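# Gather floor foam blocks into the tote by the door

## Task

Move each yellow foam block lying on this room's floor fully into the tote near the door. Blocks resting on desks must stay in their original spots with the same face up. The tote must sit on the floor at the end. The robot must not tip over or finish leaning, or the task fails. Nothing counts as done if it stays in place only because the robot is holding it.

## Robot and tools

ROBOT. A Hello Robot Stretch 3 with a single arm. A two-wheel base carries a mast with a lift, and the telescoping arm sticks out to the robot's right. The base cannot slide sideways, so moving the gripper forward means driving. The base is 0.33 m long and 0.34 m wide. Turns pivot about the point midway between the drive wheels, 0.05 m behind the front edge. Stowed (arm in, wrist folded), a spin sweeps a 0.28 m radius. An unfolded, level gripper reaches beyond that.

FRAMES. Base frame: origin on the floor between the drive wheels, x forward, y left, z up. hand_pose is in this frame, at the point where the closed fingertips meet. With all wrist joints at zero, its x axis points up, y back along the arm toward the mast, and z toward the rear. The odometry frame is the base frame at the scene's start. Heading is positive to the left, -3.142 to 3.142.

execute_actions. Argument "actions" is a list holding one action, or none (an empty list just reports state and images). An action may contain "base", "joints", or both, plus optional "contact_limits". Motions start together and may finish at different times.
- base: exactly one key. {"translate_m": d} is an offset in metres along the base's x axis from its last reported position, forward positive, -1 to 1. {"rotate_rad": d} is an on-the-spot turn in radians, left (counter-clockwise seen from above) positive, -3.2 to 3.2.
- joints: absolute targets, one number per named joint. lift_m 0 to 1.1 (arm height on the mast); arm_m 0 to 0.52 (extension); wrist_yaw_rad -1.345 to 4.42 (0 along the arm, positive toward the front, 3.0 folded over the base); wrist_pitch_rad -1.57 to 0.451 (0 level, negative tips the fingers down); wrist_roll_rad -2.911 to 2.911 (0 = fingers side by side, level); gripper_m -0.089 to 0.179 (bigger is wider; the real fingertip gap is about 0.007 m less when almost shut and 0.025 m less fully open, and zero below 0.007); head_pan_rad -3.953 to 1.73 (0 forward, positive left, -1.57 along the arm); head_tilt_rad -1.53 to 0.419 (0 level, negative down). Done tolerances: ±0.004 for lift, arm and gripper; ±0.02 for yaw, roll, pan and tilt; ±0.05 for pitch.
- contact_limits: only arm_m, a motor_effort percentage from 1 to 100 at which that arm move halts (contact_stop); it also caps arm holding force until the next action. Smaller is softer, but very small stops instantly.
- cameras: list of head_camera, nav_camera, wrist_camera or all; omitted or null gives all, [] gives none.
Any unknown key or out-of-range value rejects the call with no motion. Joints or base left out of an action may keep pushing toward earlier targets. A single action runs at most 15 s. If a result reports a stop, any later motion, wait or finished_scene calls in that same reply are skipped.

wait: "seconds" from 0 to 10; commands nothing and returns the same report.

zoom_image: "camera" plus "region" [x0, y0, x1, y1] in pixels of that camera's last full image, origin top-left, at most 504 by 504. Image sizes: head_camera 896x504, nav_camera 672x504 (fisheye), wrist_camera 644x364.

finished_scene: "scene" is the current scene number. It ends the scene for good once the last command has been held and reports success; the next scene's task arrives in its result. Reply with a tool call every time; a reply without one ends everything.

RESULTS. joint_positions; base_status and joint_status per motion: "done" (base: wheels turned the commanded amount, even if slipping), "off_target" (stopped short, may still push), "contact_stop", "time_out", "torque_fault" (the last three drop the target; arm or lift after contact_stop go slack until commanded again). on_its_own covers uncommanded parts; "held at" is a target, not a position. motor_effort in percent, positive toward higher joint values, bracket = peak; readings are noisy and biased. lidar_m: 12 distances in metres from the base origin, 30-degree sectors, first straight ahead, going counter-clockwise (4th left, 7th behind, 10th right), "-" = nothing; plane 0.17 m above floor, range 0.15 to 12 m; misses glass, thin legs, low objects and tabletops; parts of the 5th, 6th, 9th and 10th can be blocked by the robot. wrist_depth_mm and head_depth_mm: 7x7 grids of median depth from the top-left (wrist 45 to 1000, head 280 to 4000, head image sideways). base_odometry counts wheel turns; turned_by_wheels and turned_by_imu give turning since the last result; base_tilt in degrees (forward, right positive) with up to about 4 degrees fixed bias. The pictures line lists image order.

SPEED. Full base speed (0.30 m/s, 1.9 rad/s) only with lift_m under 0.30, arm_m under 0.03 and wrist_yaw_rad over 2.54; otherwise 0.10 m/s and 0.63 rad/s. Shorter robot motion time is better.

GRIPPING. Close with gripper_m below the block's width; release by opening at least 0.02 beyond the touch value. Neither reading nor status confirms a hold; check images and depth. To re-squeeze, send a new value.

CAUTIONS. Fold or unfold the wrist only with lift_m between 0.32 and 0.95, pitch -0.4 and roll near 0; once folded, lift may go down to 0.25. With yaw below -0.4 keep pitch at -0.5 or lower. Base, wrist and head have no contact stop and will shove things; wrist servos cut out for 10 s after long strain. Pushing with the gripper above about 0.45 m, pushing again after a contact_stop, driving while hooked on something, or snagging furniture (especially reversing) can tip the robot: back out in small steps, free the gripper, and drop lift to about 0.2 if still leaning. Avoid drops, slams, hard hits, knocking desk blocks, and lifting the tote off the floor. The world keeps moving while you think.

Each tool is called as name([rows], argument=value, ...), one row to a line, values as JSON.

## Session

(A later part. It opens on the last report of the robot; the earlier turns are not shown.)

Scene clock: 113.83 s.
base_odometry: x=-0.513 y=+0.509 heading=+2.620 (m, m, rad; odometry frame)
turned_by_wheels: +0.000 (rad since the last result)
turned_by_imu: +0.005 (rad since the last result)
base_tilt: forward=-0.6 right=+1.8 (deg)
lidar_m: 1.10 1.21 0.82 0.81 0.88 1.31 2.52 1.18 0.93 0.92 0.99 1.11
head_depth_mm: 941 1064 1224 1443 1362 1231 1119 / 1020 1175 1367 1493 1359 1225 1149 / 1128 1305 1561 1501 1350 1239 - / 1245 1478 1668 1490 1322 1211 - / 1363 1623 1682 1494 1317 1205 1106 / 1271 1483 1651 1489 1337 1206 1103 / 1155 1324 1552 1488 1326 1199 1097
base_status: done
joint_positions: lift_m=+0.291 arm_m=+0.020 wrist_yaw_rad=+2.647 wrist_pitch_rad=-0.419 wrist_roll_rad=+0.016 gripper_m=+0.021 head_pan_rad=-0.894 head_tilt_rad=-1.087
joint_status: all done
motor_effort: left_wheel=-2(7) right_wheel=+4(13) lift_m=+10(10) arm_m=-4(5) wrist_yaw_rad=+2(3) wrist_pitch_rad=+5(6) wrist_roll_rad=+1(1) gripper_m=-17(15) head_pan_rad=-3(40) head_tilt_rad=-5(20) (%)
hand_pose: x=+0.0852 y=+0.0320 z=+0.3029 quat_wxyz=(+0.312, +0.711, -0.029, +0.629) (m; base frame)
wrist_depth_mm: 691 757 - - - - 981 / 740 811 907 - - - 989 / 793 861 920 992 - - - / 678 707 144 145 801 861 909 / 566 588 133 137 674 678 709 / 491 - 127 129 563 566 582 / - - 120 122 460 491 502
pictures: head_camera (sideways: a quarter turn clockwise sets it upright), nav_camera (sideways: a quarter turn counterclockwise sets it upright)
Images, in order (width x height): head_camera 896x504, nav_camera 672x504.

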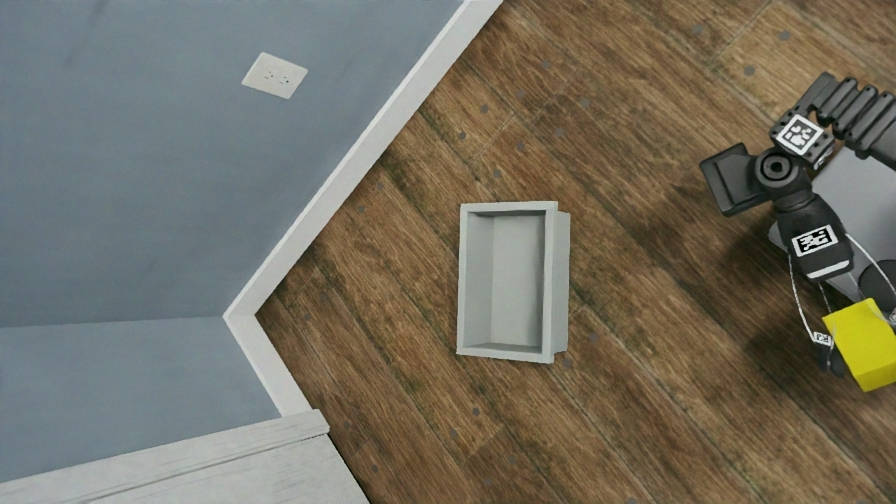

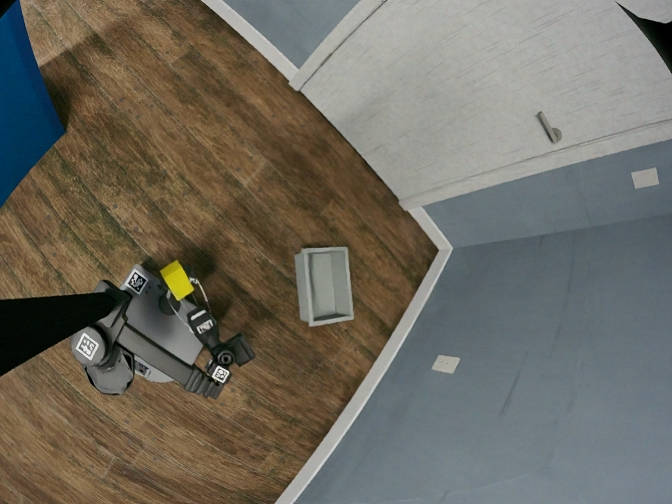

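execute_actions([
  {"base":{"rotate_rad":0.68},"joints":{"lift_m":0.34,"wrist_yaw_rad":0,"arm_m":0.2,"head_pan_rad":-1.57}},
], cameras=[])

execute_actions([
  {"joints":{"wrist_pitch_rad":-1.2,"arm_m":0.38}},
])

Scene clock: 125.30 s.
base_odometry: x=-0.513 y=+0.509 heading=-2.983 (m, m, rad; odometry frame)
turned_by_wheels: +0.680 (rad since the last result)
turned_by_imu: +0.686 (rad since the last result)
base_tilt: forward=-0.5 right=+1.9 (deg)
lidar_m: 1.30 0.81 0.81 0.95 1.67 1.81 1.06 0.92 0.92 1.07 1.10 1.10
head_depth_mm: 951 1077 1237 1434 1372 1236 1128 / 1033 1190 1396 1502 1350 1225 1133 / 1142 1322 1583 1504 1379 1231 - / 1263 1488 1666 1515 1301 1221 - / 1353 1622 1680 1497 1316 1208 1108 / 1267 1474 1645 1486 1335 1207 1101 / 1149 1325 1544 1485 1320 1198 1097
base_status: done
joint_positions: lift_m=+0.339 arm_m=+0.200 wrist_yaw_rad=+0.004 wrist_pitch_rad=-0.419 wrist_roll_rad=+0.016 gripper_m=+0.021 head_pan_rad=-1.563 head_tilt_rad=-1.087
joint_status: all done
motor_effort: left_wheel=-1(9) right_wheel=+3(13) lift_m=+25(27) arm_m=+2(3) wrist_yaw_rad=-3(4) wrist_pitch_rad=+6(6) wrist_roll_rad=+1(0) gripper_m=-14(15) head_pan_rad=-3(38) head_tilt_rad=-6(5) (%)
hand_pose: x=-0.0207 y=-0.5689 z=+0.3519 quat_wxyz=(+0.687, +0.147, -0.696, -0.147) (m; base frame)
wrist_depth_mm: 622 695 870 801 636 527 446 / 653 756 947 860 666 549 466 / 681 806 962 918 714 576 484 / 713 796 144 145 741 603 503 / 634 664 133 137 721 639 527 / 538 558 127 129 635 616 539 / 476 419 121 123 494 541 540
pictures: none
No camera images: the call's "cameras" was empty. Leave "cameras" out to get every camera's image.

Scene clock: 127.87 s.
base_odometry: x=-0.513 y=+0.509 heading=-2.983 (m, m, rad; odometry frame)
turned_by_wheels: +0.000 (rad since the last result)
turned_by_imu: +0.000 (rad since the last result)
base_tilt: forward=-0.5 right=+1.9 (deg)
lidar_m: 1.30 0.81 0.81 0.95 1.67 1.81 1.06 0.92 0.92 1.07 1.10 1.10
head_depth_mm: 951 1074 1234 1439 1361 1228 1123 / 1038 1186 1388 1486 1353 1223 1131 / 1136 1323 1585 1532 1345 1223 - / 1260 1495 1656 1537 1321 1222 - / 1353 1612 1670 1483 1309 1210 1106 / 1264 1463 1644 1487 1322 1202 1103 / 1153 1311 1541 1477 1321 1200 1100
base_status: not commanded
joint_positions: lift_m=+0.339 arm_m=+0.380 wrist_yaw_rad=+0.002 wrist_pitch_rad=-1.202 wrist_roll_rad=+0.016 gripper_m=+0.021 head_pan_rad=-1.563 head_tilt_rad=-1.087
joint_status: all done
motor_effort: left_wheel=-2(1) right_wheel=+3(3) lift_m=+26(25) arm_m=+3(3) wrist_yaw_rad=-2(3) wrist_pitch_rad=+0(5) wrist_roll_rad=+0(0) gripper_m=-15(15) head_pan_rad=-3(3) head_tilt_rad=-5(5) (%)
hand_pose: x=-0.0215 y=-0.5944 z=+0.2305 quat_wxyz=(+0.579, +0.397, -0.587, -0.403) (m; base frame)
wrist_depth_mm: 423 432 440 451 458 470 454 / 410 417 430 436 443 456 459 / 401 317 333 329 312 441 448 / 389 345 144 145 370 424 439 / 377 330 133 137 310 411 421 / 275 293 127 129 386 401 412 / 358 362 121 123 267 389 401
pictures: head_camera (sideways: a quarter turn clockwise sets it upright), nav_camera (sideways: a quarter turn counterclockwise sets it upright), wrist_camera
Images, in order (width x height): head_camera 896x504, nav_camera 672x504, wrist_camera 644x364.

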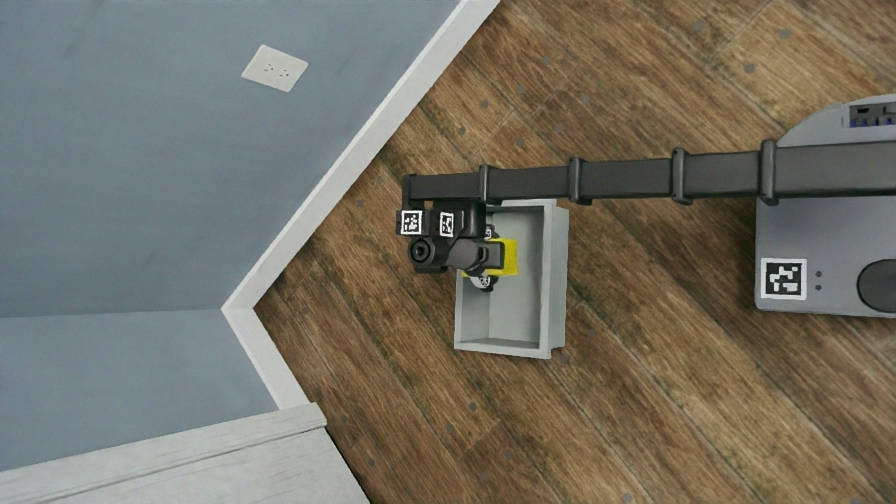

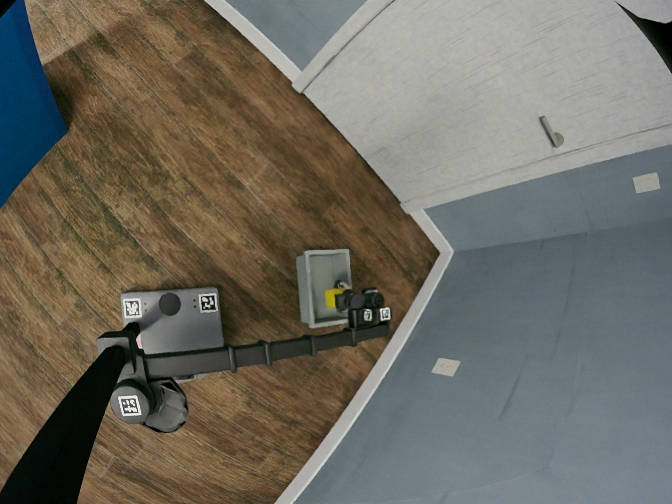

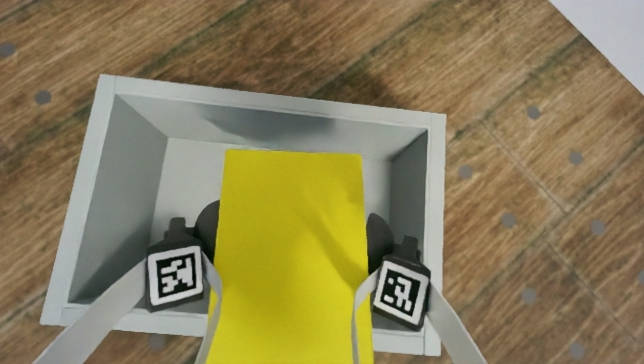

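execute_actions([
  {"joints":{"lift_m":0.165,"arm_m":0.42}},
], cameras=["head_camera","wrist_camera"])

execute_actions([
  {"joints":{"gripper_m":0.095}},
], cameras=["wrist_camera"])

execute_actions([
  {"joints":{"lift_m":0.29,"head_pan_rad":0.4,"head_tilt_rad":-0.6}},
])

Scene clock: 140.00 s.
base_odometry: x=-0.513 y=+0.509 heading=-2.983 (m, m, rad; odometry frame)
turned_by_wheels: +0.000 (rad since the last result)
turned_by_imu: +0.001 (rad since the last result)
base_tilt: forward=-0.5 right=+2.0 (deg)
lidar_m: 1.30 0.82 0.81 0.95 1.68 1.80 1.06 0.92 0.92 1.07 1.10 1.10
head_depth_mm: 951 1071 1238 1445 1358 1229 1121 / 1038 1182 1391 1488 1353 1224 1133 / 1140 1324 1573 1525 1352 1237 - / 1272 1491 1671 1523 1319 1222 - / 1366 1621 1698 1488 1316 1209 1105 / 1263 1474 1650 1485 1331 1205 1097 / 1149 1317 1550 1476 1327 1194 1098
base_status: not commanded
joint_positions: lift_m=+0.166 arm_m=+0.420 wrist_yaw_rad=+0.002 wrist_pitch_rad=-1.203 wrist_roll_rad=+0.016 gripper_m=+0.021 head_pan_rad=-1.563 head_tilt_rad=-1.087
joint_status: all done
motor_effort: left_wheel=-2(2) right_wheel=+3(3) lift_m=+10(22) arm_m=+3(2) wrist_yaw_rad=-2(1) wrist_pitch_rad=+1(1) wrist_roll_rad=+1(1) gripper_m=-15(15) head_pan_rad=-4(4) head_tilt_rad=-5(5) (%)
hand_pose: x=-0.0215 y=-0.6342 z=+0.0564 quat_wxyz=(+0.579, +0.398, -0.587, -0.403) (m; base frame)
wrist_depth_mm: 127 121 116 116 117 118 121 / 174 163 154 146 138 132 119 / 217 221 214 210 195 168 122 / 213 217 144 145 229 175 120 / 208 211 133 136 223 170 118 / 203 205 127 129 218 165 115 / 197 200 121 122 209 160 114
pictures: head_camera (sideways: a quarter turn clockwise sets it upright), wrist_camera
Images, in order (width x height): head_camera 896x504, wrist_camera 644x364.

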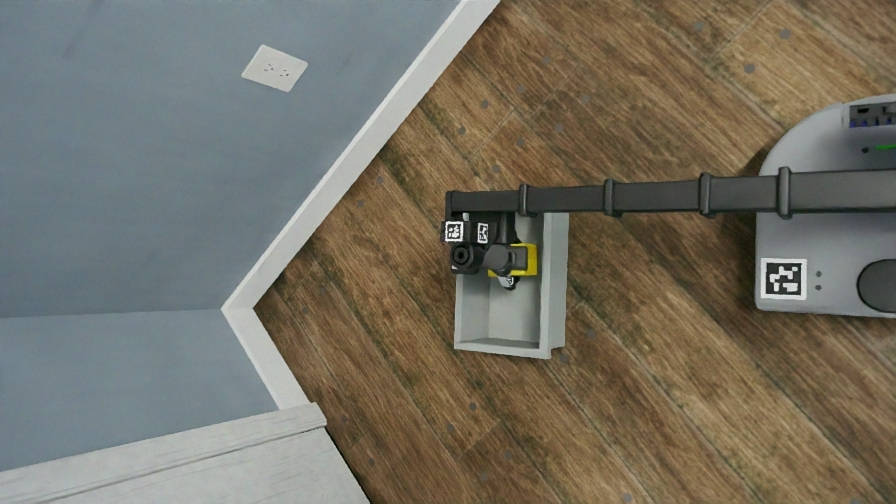

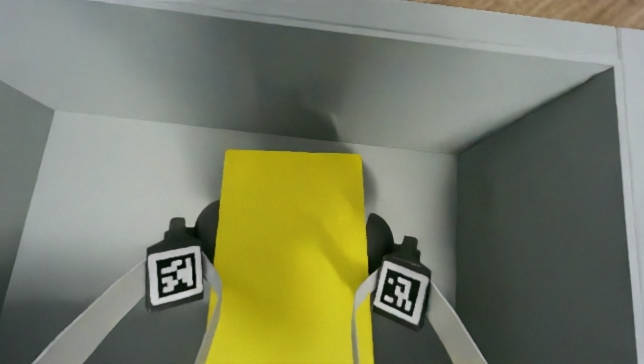

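Scene clock: 141.23 s.
base_odometry: x=-0.513 y=+0.509 heading=-2.983 (m, m, rad; odometry frame)
turned_by_wheels: +0.000 (rad since the last result)
turned_by_imu: +0.000 (rad since the last result)
base_tilt: forward=-0.5 right=+1.8 (deg)
lidar_m: 1.30 0.81 0.81 0.95 1.67 1.81 1.06 0.92 0.92 1.07 1.10 1.10
head_depth_mm: 948 1076 1234 1445 1349 1231 1120 / 1035 1183 1393 1498 1355 1227 1133 / 1137 1324 1586 1534 1356 1227 - / 1269 1496 1650 1533 1319 1223 - / 1357 1626 1697 1493 1315 1211 1103 / 1268 1473 1642 1484 1329 1207 1104 / 1151 1318 1551 1475 1323 1202 1108
base_status: not commanded
joint_positions: lift_m=+0.166 arm_m=+0.420 wrist_yaw_rad=+0.002 wrist_pitch_rad=-1.203 wrist_roll_rad=+0.016 gripper_m=+0.095 head_pan_rad=-1.563 head_tilt_rad=-1.087
joint_status: all done
motor_effort: left_wheel=-2(1) right_wheel=+3(3) lift_m=+10(10) arm_m=+3(2) wrist_yaw_rad=-1(1) wrist_pitch_rad=+1(1) wrist_roll_rad=+0(1) gripper_m=+0(80) head_pan_rad=-4(4) head_tilt_rad=-5(5) (%)
hand_pose: x=-0.0215 y=-0.6342 z=+0.0564 quat_wxyz=(+0.579, +0.398, -0.587, -0.403) (m; base frame)
wrist_depth_mm: 127 121 116 115 117 118 121 / 173 162 153 146 138 132 119 / 217 221 224 210 196 168 122 / 214 217 220 223 229 174 120 / 208 211 172 173 223 170 117 / 203 - 206 168 - 164 115 / 197 200 203 164 209 152 114
pictures: wrist_camera
Images, in order (width x height): wrist_camera 644x364.

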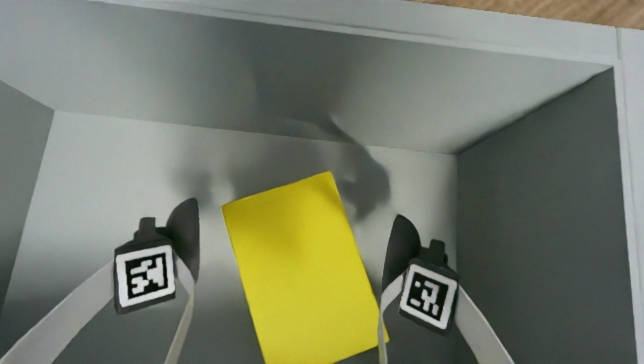

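Scene clock: 143.20 s.
base_odometry: x=-0.513 y=+0.509 heading=-2.983 (m, m, rad; odometry frame)
turned_by_wheels: +0.000 (rad since the last result)
turned_by_imu: +0.000 (rad since the last result)
base_tilt: forward=-0.4 right=+2.0 (deg)
lidar_m: 1.30 0.81 0.81 0.95 1.67 1.81 1.06 0.92 0.92 1.07 1.10 1.10
head_depth_mm: 1479 1555 1624 1696 1771 1568 1310 / 1715 1791 1898 2018 1943 1568 1310 / 2000 2155 2316 2355 1935 1557 1297 / 2457 2661 2909 2538 1914 1545 1285 / 3228 3497 3454 2515 1897 1528 1288 / 3362 3659 3383 2282 1029 1177 1251 / 648 705 768 851 950 1077 1206
base_status: not commanded
joint_positions: lift_m=+0.289 arm_m=+0.420 wrist_yaw_rad=+0.002 wrist_pitch_rad=-1.203 wrist_roll_rad=+0.016 gripper_m=+0.095 head_pan_rad=+0.393 head_tilt_rad=-0.607
joint_status: all done
motor_effort: left_wheel=-2(1) right_wheel=+3(3) lift_m=+25(26) arm_m=+2(2) wrist_yaw_rad=-2(1) wrist_pitch_rad=+1(2) wrist_roll_rad=+0(0) gripper_m=+0(0) head_pan_rad=+3(50) head_tilt_rad=+3(25) (%)
hand_pose: x=-0.0215 y=-0.6342 z=+0.1804 quat_wxyz=(+0.579, +0.398, -0.587, -0.403) (m; base frame)
wrist_depth_mm: 373 377 387 393 398 407 410 / 357 364 375 378 389 395 403 / 238 247 244 250 374 385 391 / 234 338 348 350 288 372 380 / 238 309 339 301 299 359 368 / 234 - 328 290 - 348 357 / 255 312 320 326 309 341 346
pictures: head_camera (sideways: a quarter turn clockwise sets it upright), nav_camera (sideways: a quarter turn counterclockwise sets it upright), wrist_camera
Images, in order (width x height): head_camera 896x504, nav_camera 672x504, wrist_camera 644x364.

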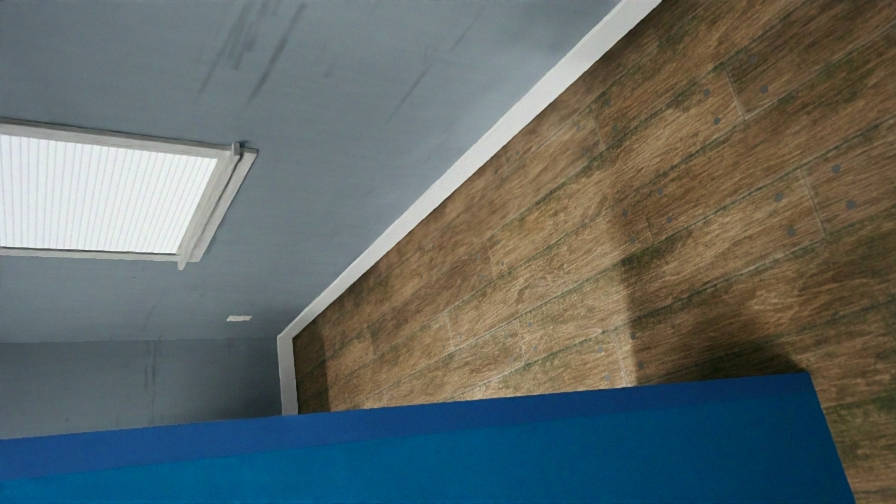

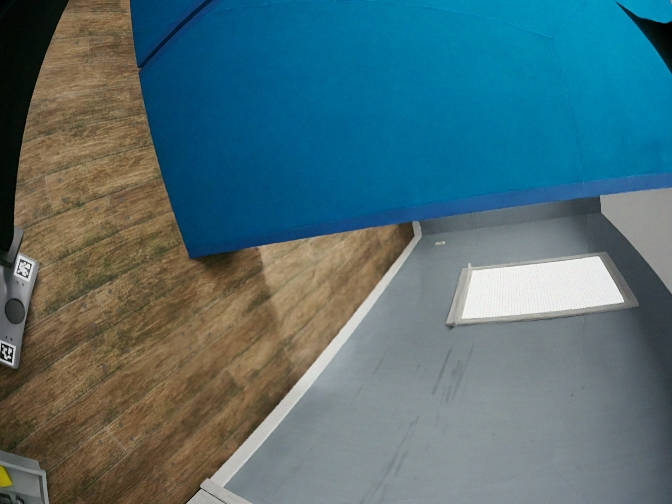

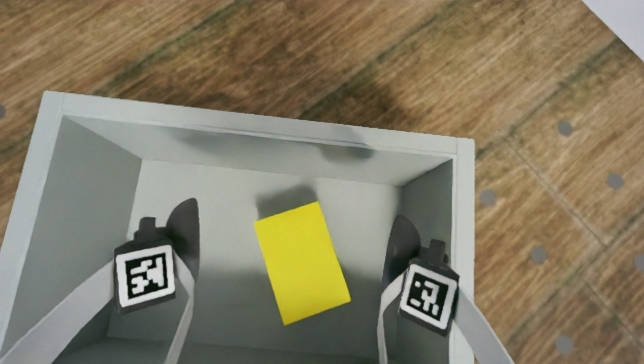

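execute_actions([
  {"base":{"translate_m":0.35},"joints":{"arm_m":0.02,"wrist_pitch_rad":-0.4,"wrist_yaw_rad":2.65,"gripper_m":0.05}},
], cameras=[])

execute_actions([
  {"base":{"translate_m":0.53}},
], cameras=[])

execute_actions([
  {"base":{"rotate_rad":0.77}},
], cameras=["nav_camera"])

execute_actions([
  {"base":{"translate_m":1.0},"joints":{"head_pan_rad":0.9}},
])

Scene clock: 161.73 s.
base_odometry: x=-0.858 y=+0.454 heading=-2.983 (m, m, rad; odometry frame)
turned_by_wheels: +0.000 (rad since the last result)
turned_by_imu: +0.002 (rad since the last result)
base_tilt: forward=-0.5 right=+2.0 (deg)
lidar_m: 1.01 1.79 0.57 0.66 1.17 2.29 1.34 1.17 1.17 0.98 0.85 0.84
head_depth_mm: 1152 1204 1249 1319 1385 1445 1315 / 1326 1384 1473 1549 1640 1563 1301 / 1555 1641 1772 1889 1859 1554 1298 / 1904 2062 2247 2324 1922 1542 1297 / 2482 2745 3019 2511 1896 1537 1288 / 3072 3382 3565 2493 1894 1533 1274 / 3024 3264 3443 2479 1891 1514 1273
base_status: done
joint_positions: lift_m=+0.289 arm_m=+0.020 wrist_yaw_rad=+2.647 wrist_pitch_rad=-0.417 wrist_roll_rad=+0.016 gripper_m=+0.050 head_pan_rad=+0.393 head_tilt_rad=-0.605
joint_status: all done
motor_effort: left_wheel=-2(8) right_wheel=+3(13) lift_m=+25(25) arm_m=-5(5) wrist_yaw_rad=+2(3) wrist_pitch_rad=+6(6) wrist_roll_rad=+1(0) gripper_m=+0(81) head_pan_rad=+4(4) head_tilt_rad=+2(3) (%)
hand_pose: x=+0.0853 y=+0.0322 z=+0.3023 quat_wxyz=(+0.312, +0.711, -0.029, +0.629) (m; base frame)
wrist_depth_mm: 790 698 641 605 - - - / 880 775 702 667 - - - / 837 840 771 742 - - - / 678 708 738 762 824 869 907 / 571 584 621 621 663 673 705 / 496 509 500 524 561 563 587 / - - 445 453 465 481 497
pictures: none
No camera images: the call's "cameras" was empty. Leave "cameras" out to get every camera's image.

Scene clock: 165.17 s.
base_odometry: x=-1.382 y=+0.370 heading=-2.984 (m, m, rad; odometry frame)
turned_by_wheels: +0.000 (rad since the last result)
turned_by_imu: +0.002 (rad since the last result)
base_tilt: forward=-0.6 right=+2.1 (deg)
lidar_m: 0.58 1.03 2.76 0.53 0.51 3.03 1.78 1.55 0.94 0.57 0.50 0.50
head_depth_mm: 644 673 703 736 775 815 859 / 750 783 826 871 931 983 1053 / 884 934 997 1067 1147 1238 1242 / 1063 1141 1249 1373 1502 1495 1298 / 1380 1524 1675 1914 1841 1536 1285 / 1968 2247 2663 2441 1892 1543 1277 / 2676 2927 3179 2448 1889 1516 1278
base_status: done
joint_positions: lift_m=+0.289 arm_m=+0.020 wrist_yaw_rad=+2.647 wrist_pitch_rad=-0.417 wrist_roll_rad=+0.016 gripper_m=+0.050 head_pan_rad=+0.393 head_tilt_rad=-0.605
joint_status: not commanded
motor_effort: left_wheel=-2(6) right_wheel=+4(13) lift_m=+25(25) arm_m=-5(4) wrist_yaw_rad=+2(2) wrist_pitch_rad=+5(5) wrist_roll_rad=+1(1) gripper_m=-1(0) head_pan_rad=+4(3) head_tilt_rad=+3(3) (%)
hand_pose: x=+0.0853 y=+0.0323 z=+0.3024 quat_wxyz=(+0.311, +0.711, -0.029, +0.630) (m; base frame)
wrist_depth_mm: 511 660 - - - - - / 523 685 - - - - 935 / 544 724 929 - - - 880 / 572 684 737 775 821 877 781 / 563 589 628 627 674 688 685 / 493 503 503 521 557 564 580 / - - 448 459 463 482 501
pictures: none
No camera images: the call's "cameras" was empty. Leave "cameras" out to get every camera's image.

Scene clock: 166.93 s.
base_odometry: x=-1.382 y=+0.370 heading=-2.214 (m, m, rad; odometry frame)
turned_by_wheels: +0.770 (rad since the last result)
turned_by_imu: +0.775 (rad since the last result)
base_tilt: forward=-0.5 right=+2.0 (deg)
lidar_m: 1.94 0.66 0.50 0.72 2.20 1.61 1.55 0.68 0.52 0.50 0.52 0.71
head_depth_mm: 2666 2878 3161 2612 1948 1577 1315 / 2779 2932 3240 2570 1957 1564 1310 / 2884 3150 3355 2535 1936 1555 1303 / 2966 3265 3437 2530 1939 1552 1287 / 3116 3384 3588 2543 1915 1524 1285 / 3242 3564 3458 2488 1842 1446 1201 / 3217 657 704 753 815 885 967
base_status: done
joint_positions: lift_m=+0.289 arm_m=+0.020 wrist_yaw_rad=+2.647 wrist_pitch_rad=-0.417 wrist_roll_rad=+0.016 gripper_m=+0.050 head_pan_rad=+0.393 head_tilt_rad=-0.605
joint_status: not commanded
motor_effort: left_wheel=-2(8) right_wheel=+4(13) lift_m=+25(25) arm_m=-4(5) wrist_yaw_rad=+2(2) wrist_pitch_rad=+5(5) wrist_roll_rad=+0(0) gripper_m=+0(0) head_pan_rad=+3(3) head_tilt_rad=+2(2) (%)
hand_pose: x=+0.0853 y=+0.0323 z=+0.3024 quat_wxyz=(+0.311, +0.711, -0.029, +0.630) (m; base frame)
wrist_depth_mm: - - 578 561 661 - - / - - 646 629 734 - - / 862 899 732 697 831 - - / 686 709 709 750 810 858 904 / 569 587 614 623 667 681 707 / 493 510 501 529 560 565 587 / - - 447 459 462 484 500
pictures: nav_camera (sideways: a quarter turn counterclockwise sets it upright)
Images, in order (width x height): nav_camera 672x504.

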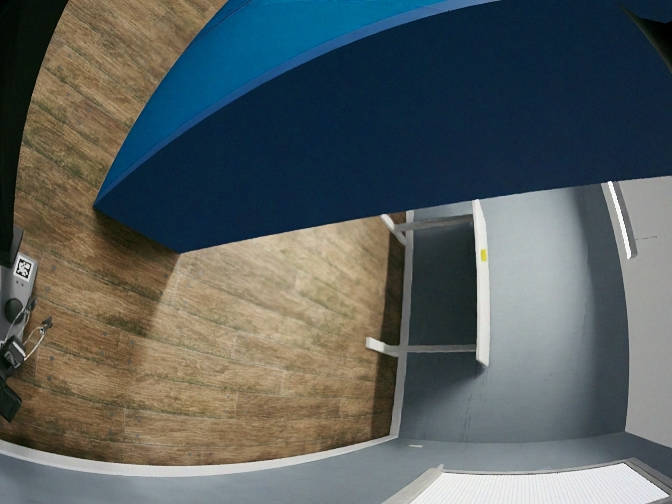

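Scene clock: 172.03 s.
base_odometry: x=-1.981 y=-0.430 heading=-2.214 (m, m, rad; odometry frame)
turned_by_wheels: +0.000 (rad since the last result)
turned_by_imu: +0.004 (rad since the last result)
base_tilt: forward=-0.5 right=+1.9 (deg)
lidar_m: 1.77 2.30 3.01 1.39 0.59 0.65 1.87 0.71 0.52 0.50 0.52 0.72
head_depth_mm: 2224 2223 2522 2565 1967 1563 1310 / 2429 2427 2786 2597 1955 1558 1297 / 2693 2707 3088 2561 1939 1549 1309 / 3011 3273 3492 2515 1941 1542 1289 / 3337 3618 3581 2518 1896 1534 1283 / 3222 3479 3611 2518 1908 1531 1282 / 2945 3178 3260 2475 1887 1514 1276
base_status: done
joint_positions: lift_m=+0.289 arm_m=+0.020 wrist_yaw_rad=+2.647 wrist_pitch_rad=-0.417 wrist_roll_rad=+0.016 gripper_m=+0.050 head_pan_rad=+0.893 head_tilt_rad=-0.605
joint_status: all done
motor_effort: left_wheel=-2(6) right_wheel=+3(13) lift_m=+25(25) arm_m=-5(4) wrist_yaw_rad=+2(2) wrist_pitch_rad=+5(5) wrist_roll_rad=+0(0) gripper_m=-2(0) head_pan_rad=+3(36) head_tilt_rad=+2(1) (%)
hand_pose: x=+0.0853 y=+0.0323 z=+0.3024 quat_wxyz=(+0.311, +0.711, -0.029, +0.630) (m; base frame)
wrist_depth_mm: - - - - - - - / - - - - - - - / 852 898 965 - - - - / 675 710 740 772 812 853 912 / 569 584 621 626 665 687 709 / 493 511 496 526 559 567 586 / - - 451 456 464 488 498
pictures: head_camera (sideways: a quarter turn clockwise sets it upright), nav_camera (sideways: a quarter turn counterclockwise sets it upright), wrist_camera
Images, in order (width x height): head_camera 896x504, nav_camera 672x504, wrist_camera 644x364.

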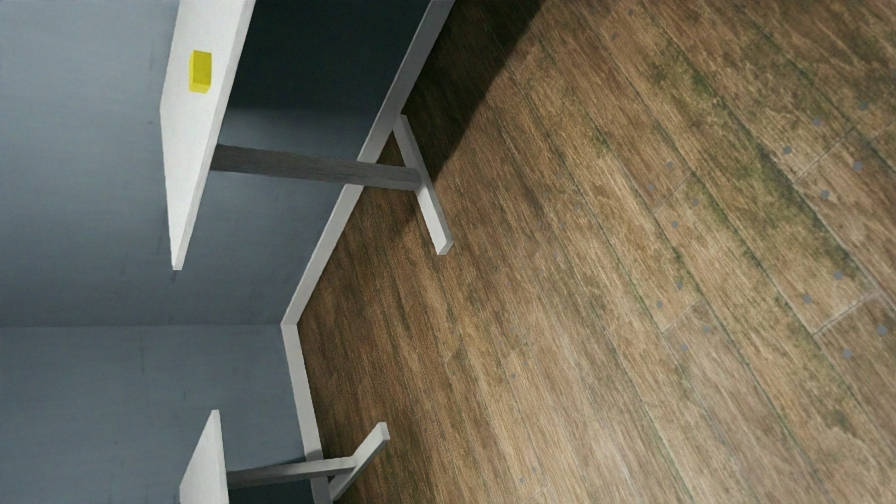

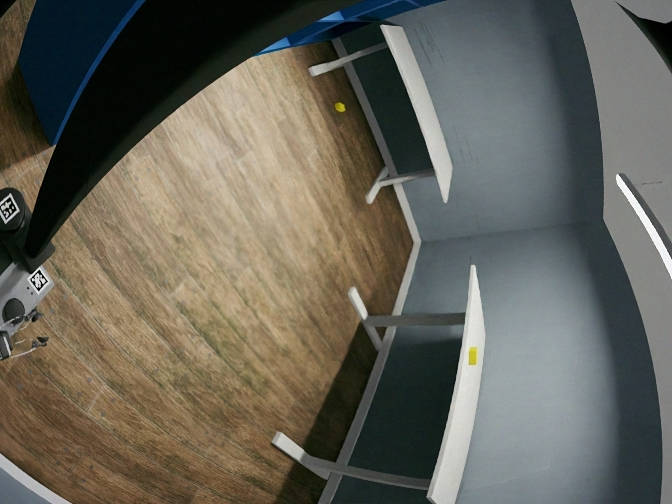

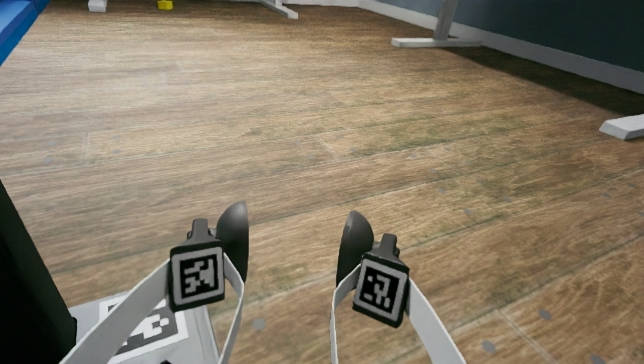

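One block under the far desk's edge.

execute_actions([
  {"base":{"rotate_rad":1.42},"joints":{"head_pan_rad":0}},
], cameras=["nav_camera"])

execute_actions([
  {"base":{"translate_m":1.0},"joints":{"head_pan_rad":-1.3}},
], cameras=["nav_camera"])

execute_actions([
  {"base":{"translate_m":1.0},"joints":{"head_pan_rad":0,"head_tilt_rad":-1.0}},
], cameras=["nav_camera","head_camera"])

Scene clock: 191.00 s.
base_odometry: x=-1.981 y=-0.430 heading=-0.794 (m, m, rad; odometry frame)
turned_by_wheels: +1.420 (rad since the last result)
turned_by_imu: +1.429 (rad since the last result)
base_tilt: forward=-0.3 right=+1.8 (deg)
lidar_m: 2.82 0.61 0.59 2.55 0.85 0.55 0.50 0.51 0.62 1.28 1.77 2.38
head_depth_mm: 2951 3222 3605 2645 1942 1576 1308 / 2954 3091 3398 2622 1950 1571 1306 / 2887 3066 3395 2541 1947 1554 1301 / 2843 3043 3322 2540 1913 1544 1295 / 2808 3011 3366 2539 1901 1530 1285 / 2743 2932 3265 2487 1890 1525 1284 / 2694 2906 2427 2372 1888 1523 1273
base_status: done
joint_positions: lift_m=+0.289 arm_m=+0.020 wrist_yaw_rad=+2.647 wrist_pitch_rad=-0.417 wrist_roll_rad=+0.016 gripper_m=+0.050 head_pan_rad=+0.007 head_tilt_rad=-0.605
joint_status: all done
motor_effort: left_wheel=-2(8) right_wheel=+4(15) lift_m=+25(25) arm_m=-4(5) wrist_yaw_rad=+2(3) wrist_pitch_rad=+5(6) wrist_roll_rad=+0(0) gripper_m=+0(1) head_pan_rad=-4(45) head_tilt_rad=+2(2) (%)
hand_pose: x=+0.0853 y=+0.0323 z=+0.3024 quat_wxyz=(+0.311, +0.711, -0.029, +0.630) (m; base frame)
wrist_depth_mm: - - - 705 - - - / - - - 759 - - - / 859 893 956 797 880 - - / 670 706 736 764 818 862 910 / 571 580 621 631 668 683 714 / 496 507 504 526 561 573 591 / - - 448 455 464 487 495
pictures: nav_camera (sideways: a quarter turn counterclockwise sets it upright)
Images, in order (width x height): nav_camera 672x504.

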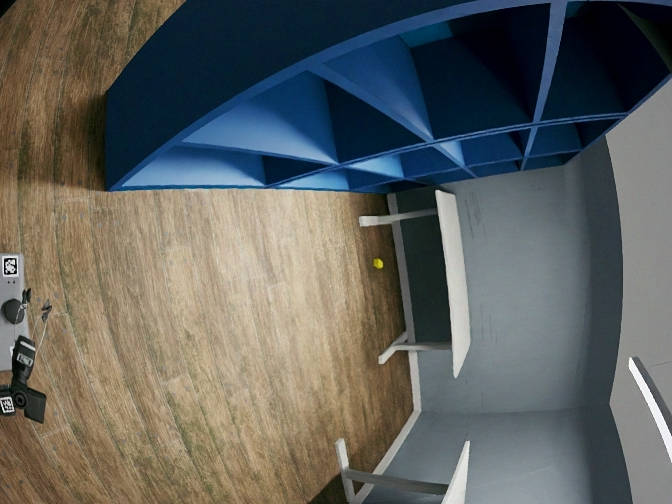

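Scene clock: 196.10 s.
base_odometry: x=-1.281 y=-1.143 heading=-0.794 (m, m, rad; odometry frame)
turned_by_wheels: +0.000 (rad since the last result)
turned_by_imu: +0.004 (rad since the last result)
base_tilt: forward=-0.6 right=+2.0 (deg)
lidar_m: 1.84 1.38 0.61 0.88 0.83 0.71 1.49 1.51 1.88 1.70 1.73 2.05
head_depth_mm: 1731 1807 2047 2282 1955 1570 1315 / 1735 1826 2079 2292 1930 1557 1307 / 1757 1851 2130 2328 1937 1553 1305 / 1781 1846 2160 2331 1925 1548 1292 / 1799 1795 2192 2322 1922 1542 1289 / 1827 1752 2179 2209 1909 1527 1280 / 1852 1730 2217 2384 1895 1529 1276
base_status: done
joint_positions: lift_m=+0.289 arm_m=+0.020 wrist_yaw_rad=+2.647 wrist_pitch_rad=-0.417 wrist_roll_rad=+0.016 gripper_m=+0.050 head_pan_rad=-1.293 head_tilt_rad=-0.605
joint_status: all done
motor_effort: left_wheel=-2(7) right_wheel=+4(13) lift_m=+25(25) arm_m=-5(4) wrist_yaw_rad=+2(2) wrist_pitch_rad=+5(5) wrist_roll_rad=+0(0) gripper_m=-1(0) head_pan_rad=-3(44) head_tilt_rad=+2(3) (%)
hand_pose: x=+0.0853 y=+0.0323 z=+0.3024 quat_wxyz=(+0.311, +0.711, -0.029, +0.630) (m; base frame)
wrist_depth_mm: 787 907 783 - - - - / 838 918 872 - - - - / 697 731 766 856 - - - / 567 626 704 783 821 846 905 / 554 590 619 629 665 673 710 / 496 510 498 527 561 570 585 / - - 447 458 463 482 500
pictures: nav_camera (sideways: a quarter turn counterclockwise sets it upright)
Images, in order (width x height): nav_camera 672x504.

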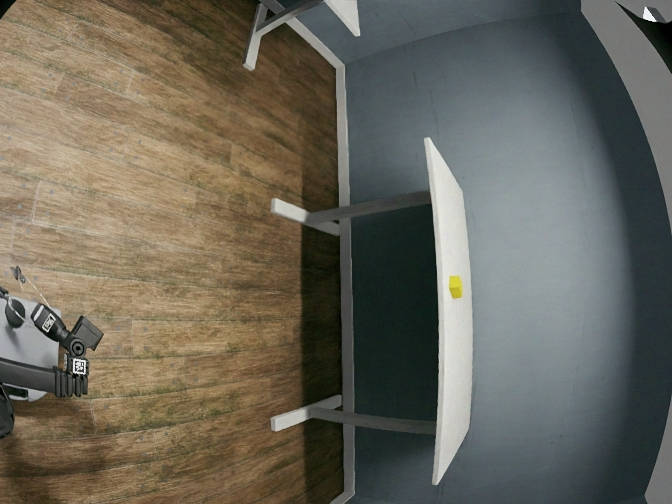

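Scene clock: 201.20 s.
base_odometry: x=-0.580 y=-1.856 heading=-0.794 (m, m, rad; odometry frame)
turned_by_wheels: +0.000 (rad since the last result)
turned_by_imu: +0.005 (rad since the last result)
base_tilt: forward=-0.5 right=+1.8 (deg)
lidar_m: 1.28 0.91 0.71 0.75 0.91 0.85 2.48 2.51 2.10 1.51 1.94 1.16
head_depth_mm: 1190 1004 834 1586 1415 1263 1137 / 1171 998 825 1531 1421 1258 1126 / 1157 991 823 1532 1415 1253 1127 / 1151 980 819 1515 1408 1247 1120 / 1139 978 809 1505 1387 1242 1117 / 1130 968 806 734 1395 1236 1115 / 1113 956 802 729 1386 1239 1109
base_status: done
joint_positions: lift_m=+0.289 arm_m=+0.020 wrist_yaw_rad=+2.647 wrist_pitch_rad=-0.417 wrist_roll_rad=+0.016 gripper_m=+0.050 head_pan_rad=-0.007 head_tilt_rad=-0.989
joint_status: all done
motor_effort: left_wheel=-2(7) right_wheel=+4(13) lift_m=+25(25) arm_m=-4(5) wrist_yaw_rad=+2(2) wrist_pitch_rad=+5(5) wrist_roll_rad=+1(0) gripper_m=+2(0) head_pan_rad=+3(42) head_tilt_rad=-6(23) (%)
hand_pose: x=+0.0853 y=+0.0323 z=+0.3024 quat_wxyz=(+0.311, +0.711, -0.029, +0.630) (m; base frame)
wrist_depth_mm: 911 995 749 - - - - / 907 - 844 - - - - / 686 762 864 947 - - - / 647 704 738 771 802 839 908 / 564 586 623 629 663 683 657 / 498 505 498 524 556 560 589 / - - 447 455 466 485 498
pictures: head_camera (sideways: a quarter turn clockwise sets it upright), nav_camera (sideways: a quarter turn counterclockwise sets it upright)
Images, in order (width x height): head_camera 896x504, nav_camera 672x504.

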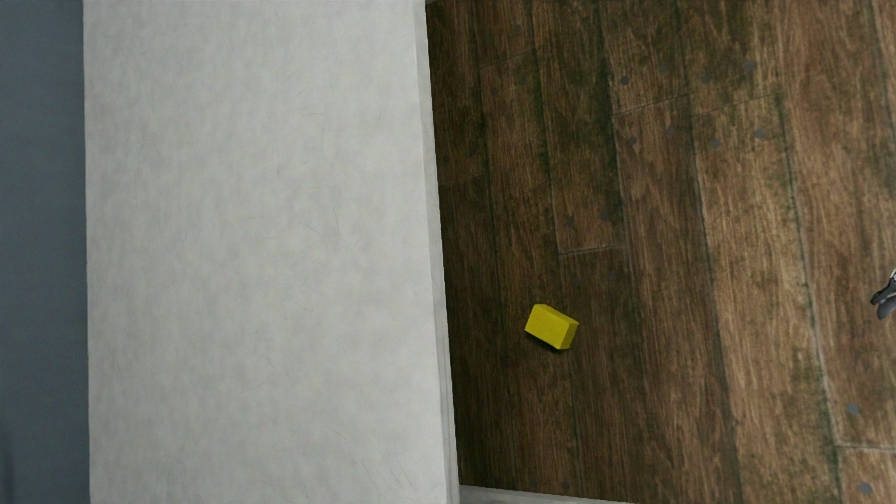

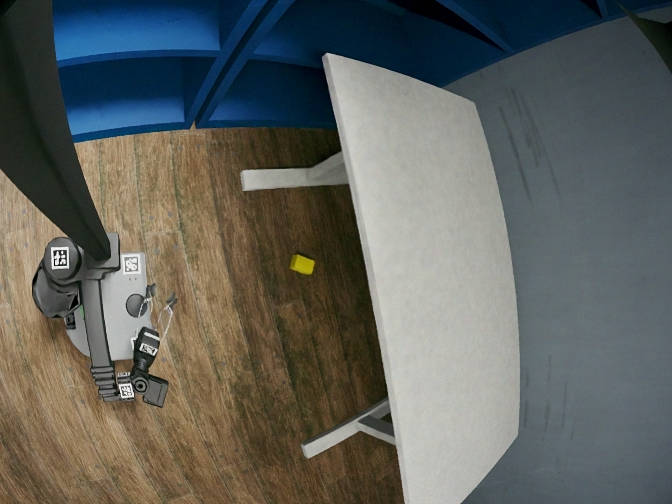

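execute_actions([
  {"base":{"translate_m":0.12}},
], cameras=[])

execute_actions([
  {"base":{"rotate_rad":1.79},"joints":{"wrist_yaw_rad":0,"arm_m":0.12,"head_pan_rad":-1.57,"head_tilt_rad":-1.15,"gripper_m":0.15}},
], cameras=[])

execute_actions([
  {"joints":{"wrist_pitch_rad":-1.3,"arm_m":0.38,"lift_m":0.26}},
], cameras=["wrist_camera","head_camera"])

Scene clock: 215.60 s.
base_odometry: x=-0.496 y=-1.942 heading=-0.794 (m, m, rad; odometry frame)
turned_by_wheels: +0.000 (rad since the last result)
turned_by_imu: +0.001 (rad since the last result)
base_tilt: forward=-0.5 right=+2.0 (deg)
lidar_m: 1.16 0.81 1.21 0.69 1.11 0.94 1.74 2.62 2.08 1.53 1.93 1.07
head_depth_mm: 1119 1002 832 711 1430 1259 1135 / 1098 996 828 705 1400 1260 1136 / 1083 989 820 702 1379 1256 1126 / 1069 983 817 699 1357 1247 1122 / 1050 971 810 693 1322 1240 1117 / 1040 968 806 690 1336 1232 1110 / 1026 956 803 684 1321 1230 1113
base_status: done
joint_positions: lift_m=+0.289 arm_m=+0.020 wrist_yaw_rad=+2.647 wrist_pitch_rad=-0.417 wrist_roll_rad=+0.016 gripper_m=+0.050 head_pan_rad=-0.007 head_tilt_rad=-0.989
joint_status: not commanded
motor_effort: left_wheel=-2(8) right_wheel=+3(14) lift_m=+25(25) arm_m=-4(5) wrist_yaw_rad=+2(2) wrist_pitch_rad=+5(6) wrist_roll_rad=+0(0) gripper_m=-1(0) head_pan_rad=+3(3) head_tilt_rad=-4(4) (%)
hand_pose: x=+0.0853 y=+0.0323 z=+0.3024 quat_wxyz=(+0.311, +0.711, -0.029, +0.630) (m; base frame)
wrist_depth_mm: 916 791 - - - - 904 / 922 860 - - - - 927 / 695 762 865 973 923 - 960 / 648 705 735 762 808 858 904 / 573 582 628 624 667 676 707 / 492 509 504 526 556 564 576 / - - 450 457 458 480 497
pictures: none
No camera images: the call's "cameras" was empty. Leave "cameras" out to get every camera's image.

Scene clock: 219.13 s.
base_odometry: x=-0.496 y=-1.942 heading=+0.996 (m, m, rad; odometry frame)
turned_by_wheels: +1.790 (rad since the last result)
turned_by_imu: +1.806 (rad since the last result)
base_tilt: forward=-0.5 right=+1.8 (deg)
lidar_m: 0.98 0.94 1.74 2.60 2.50 1.52 1.91 1.07 1.18 1.16 0.81 0.69
head_depth_mm: 935 809 711 668 1337 1214 1122 / 923 799 706 662 1322 1214 1128 / 918 795 704 1393 1331 - - / 914 791 700 1366 1350 1222 - / 906 786 698 1410 1312 1209 1097 / 900 781 691 1401 1306 1188 1099 / 897 778 689 1388 1284 1190 1093
base_status: done
joint_positions: lift_m=+0.289 arm_m=+0.120 wrist_yaw_rad=+0.003 wrist_pitch_rad=-0.417 wrist_roll_rad=+0.016 gripper_m=+0.150 head_pan_rad=-1.563 head_tilt_rad=-1.136
joint_status: all done
motor_effort: left_wheel=-2(8) right_wheel=+3(14) lift_m=+25(26) arm_m=+2(3) wrist_yaw_rad=-2(3) wrist_pitch_rad=+5(5) wrist_roll_rad=+0(0) gripper_m=+0(81) head_pan_rad=-4(47) head_tilt_rad=-5(18) (%)
hand_pose: x=-0.0208 y=-0.4892 z=+0.3024 quat_wxyz=(+0.687, +0.147, -0.697, -0.147) (m; base frame)
wrist_depth_mm: 424 804 774 749 735 716 691 / 428 870 849 818 790 771 746 / 452 880 889 881 858 835 812 / 494 662 743 764 817 858 872 / 514 583 604 634 643 691 710 / - 489 514 529 545 586 584 / 418 428 441 417 467 460 501
pictures: none
No camera images: the call's "cameras" was empty. Leave "cameras" out to get every camera's image.

Scene clock: 222.27 s.
base_odometry: x=-0.496 y=-1.942 heading=+0.996 (m, m, rad; odometry frame)
turned_by_wheels: +0.000 (rad since the last result)
turned_by_imu: +0.000 (rad since the last result)
base_tilt: forward=-0.7 right=+1.9 (deg)
lidar_m: 0.99 0.94 1.74 2.60 2.49 1.53 1.91 1.07 1.18 1.16 0.81 0.68
head_depth_mm: 928 807 712 665 1335 1218 1120 / 924 801 709 663 1333 1217 1127 / 919 796 704 661 1322 1229 - / 910 792 699 656 1316 1234 - / 903 785 698 1396 1309 1211 1108 / 896 781 693 1404 1306 1191 1106 / 891 778 690 1384 1291 1189 1095
base_status: not commanded
joint_positions: lift_m=+0.261 arm_m=+0.380 wrist_yaw_rad=+0.002 wrist_pitch_rad=-1.300 wrist_roll_rad=+0.016 gripper_m=+0.150 head_pan_rad=-1.563 head_tilt_rad=-1.136
joint_status: all done
motor_effort: left_wheel=-2(2) right_wheel=+3(3) lift_m=+10(21) arm_m=+3(3) wrist_yaw_rad=-2(3) wrist_pitch_rad=-1(4) wrist_roll_rad=+0(0) gripper_m=-1(0) head_pan_rad=-4(3) head_tilt_rad=-5(5) (%)
hand_pose: x=-0.0215 y=-0.5700 z=+0.1459 quat_wxyz=(+0.559, +0.425, -0.567, -0.431) (m; base frame)
wrist_depth_mm: 315 320 324 330 336 341 348 / 311 314 320 325 332 336 341 / 306 311 315 321 326 333 337 / 303 306 312 271 322 325 331 / 298 303 308 306 314 323 324 / - 300 301 307 311 319 322 / 289 294 298 303 309 310 316
pictures: head_camera (sideways: a quarter turn clockwise sets it upright), wrist_camera
Images, in order (width x height): head_camera 896x504, wrist_camera 644x364.

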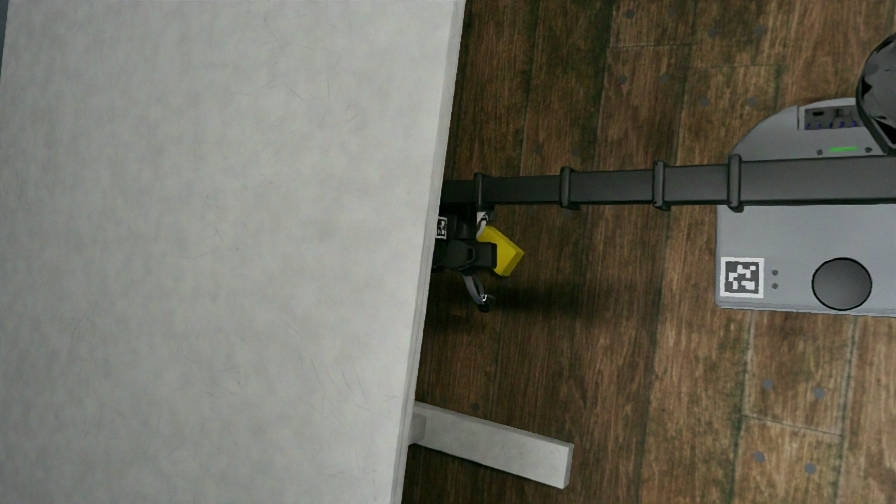

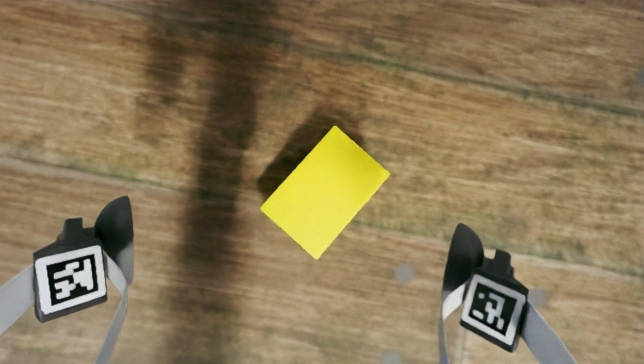

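execute_actions([
  {"joints":{"wrist_yaw_rad":-0.65,"arm_m":0.415,"lift_m":0.18}},
], cameras=["wrist_camera"])

Scene clock: 235.77 s.
base_odometry: x=-0.496 y=-1.942 heading=+0.996 (m, m, rad; odometry frame)
turned_by_wheels: +0.000 (rad since the last result)
turned_by_imu: +0.001 (rad since the last result)
base_tilt: forward=-0.4 right=+1.8 (deg)
lidar_m: 0.98 0.94 1.74 2.61 2.49 1.52 1.91 1.07 1.17 1.16 0.81 0.68
head_depth_mm: 930 807 711 665 1335 1220 1124 / 925 802 706 663 1318 1209 1133 / 918 797 703 659 1328 1223 - / 912 789 700 656 1320 1226 - / 903 785 698 1402 1311 1209 1101 / 901 781 694 1397 1310 1192 1097 / 892 778 688 1394 1291 1192 1096
base_status: not commanded
joint_positions: lift_m=+0.181 arm_m=+0.415 wrist_yaw_rad=-0.646 wrist_pitch_rad=-1.300 wrist_roll_rad=+0.016 gripper_m=+0.150 head_pan_rad=-1.563 head_tilt_rad=-1.136
joint_status: all done
motor_effort: left_wheel=-2(1) right_wheel=+3(3) lift_m=+10(9) arm_m=+3(4) wrist_yaw_rad=-2(3) wrist_pitch_rad=+0(0) wrist_roll_rad=+0(0) gripper_m=+0(0) head_pan_rad=-3(4) head_tilt_rad=-5(5) (%)
hand_pose: x=-0.0488 y=-0.5955 z=+0.0659 quat_wxyz=(+0.392, +0.223, -0.672, -0.587) (m; base frame)
wrist_depth_mm: 234 237 241 243 248 253 257 / 228 233 237 242 244 251 254 / 227 230 234 237 241 245 248 / 223 227 187 188 237 243 245 / 221 225 184 185 234 238 243 / - 221 181 183 230 235 239 / 215 217 220 224 228 230 235
pictures: wrist_camera
Images, in order (width x height): wrist_camera 644x364.

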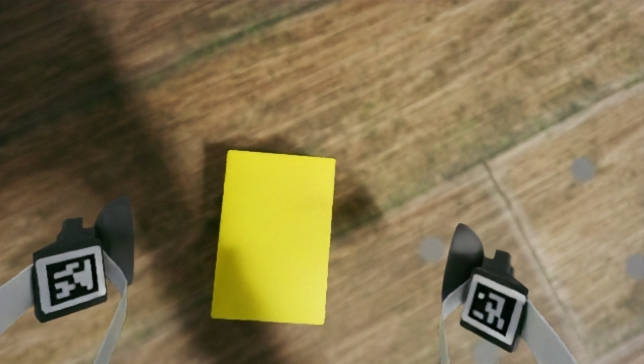

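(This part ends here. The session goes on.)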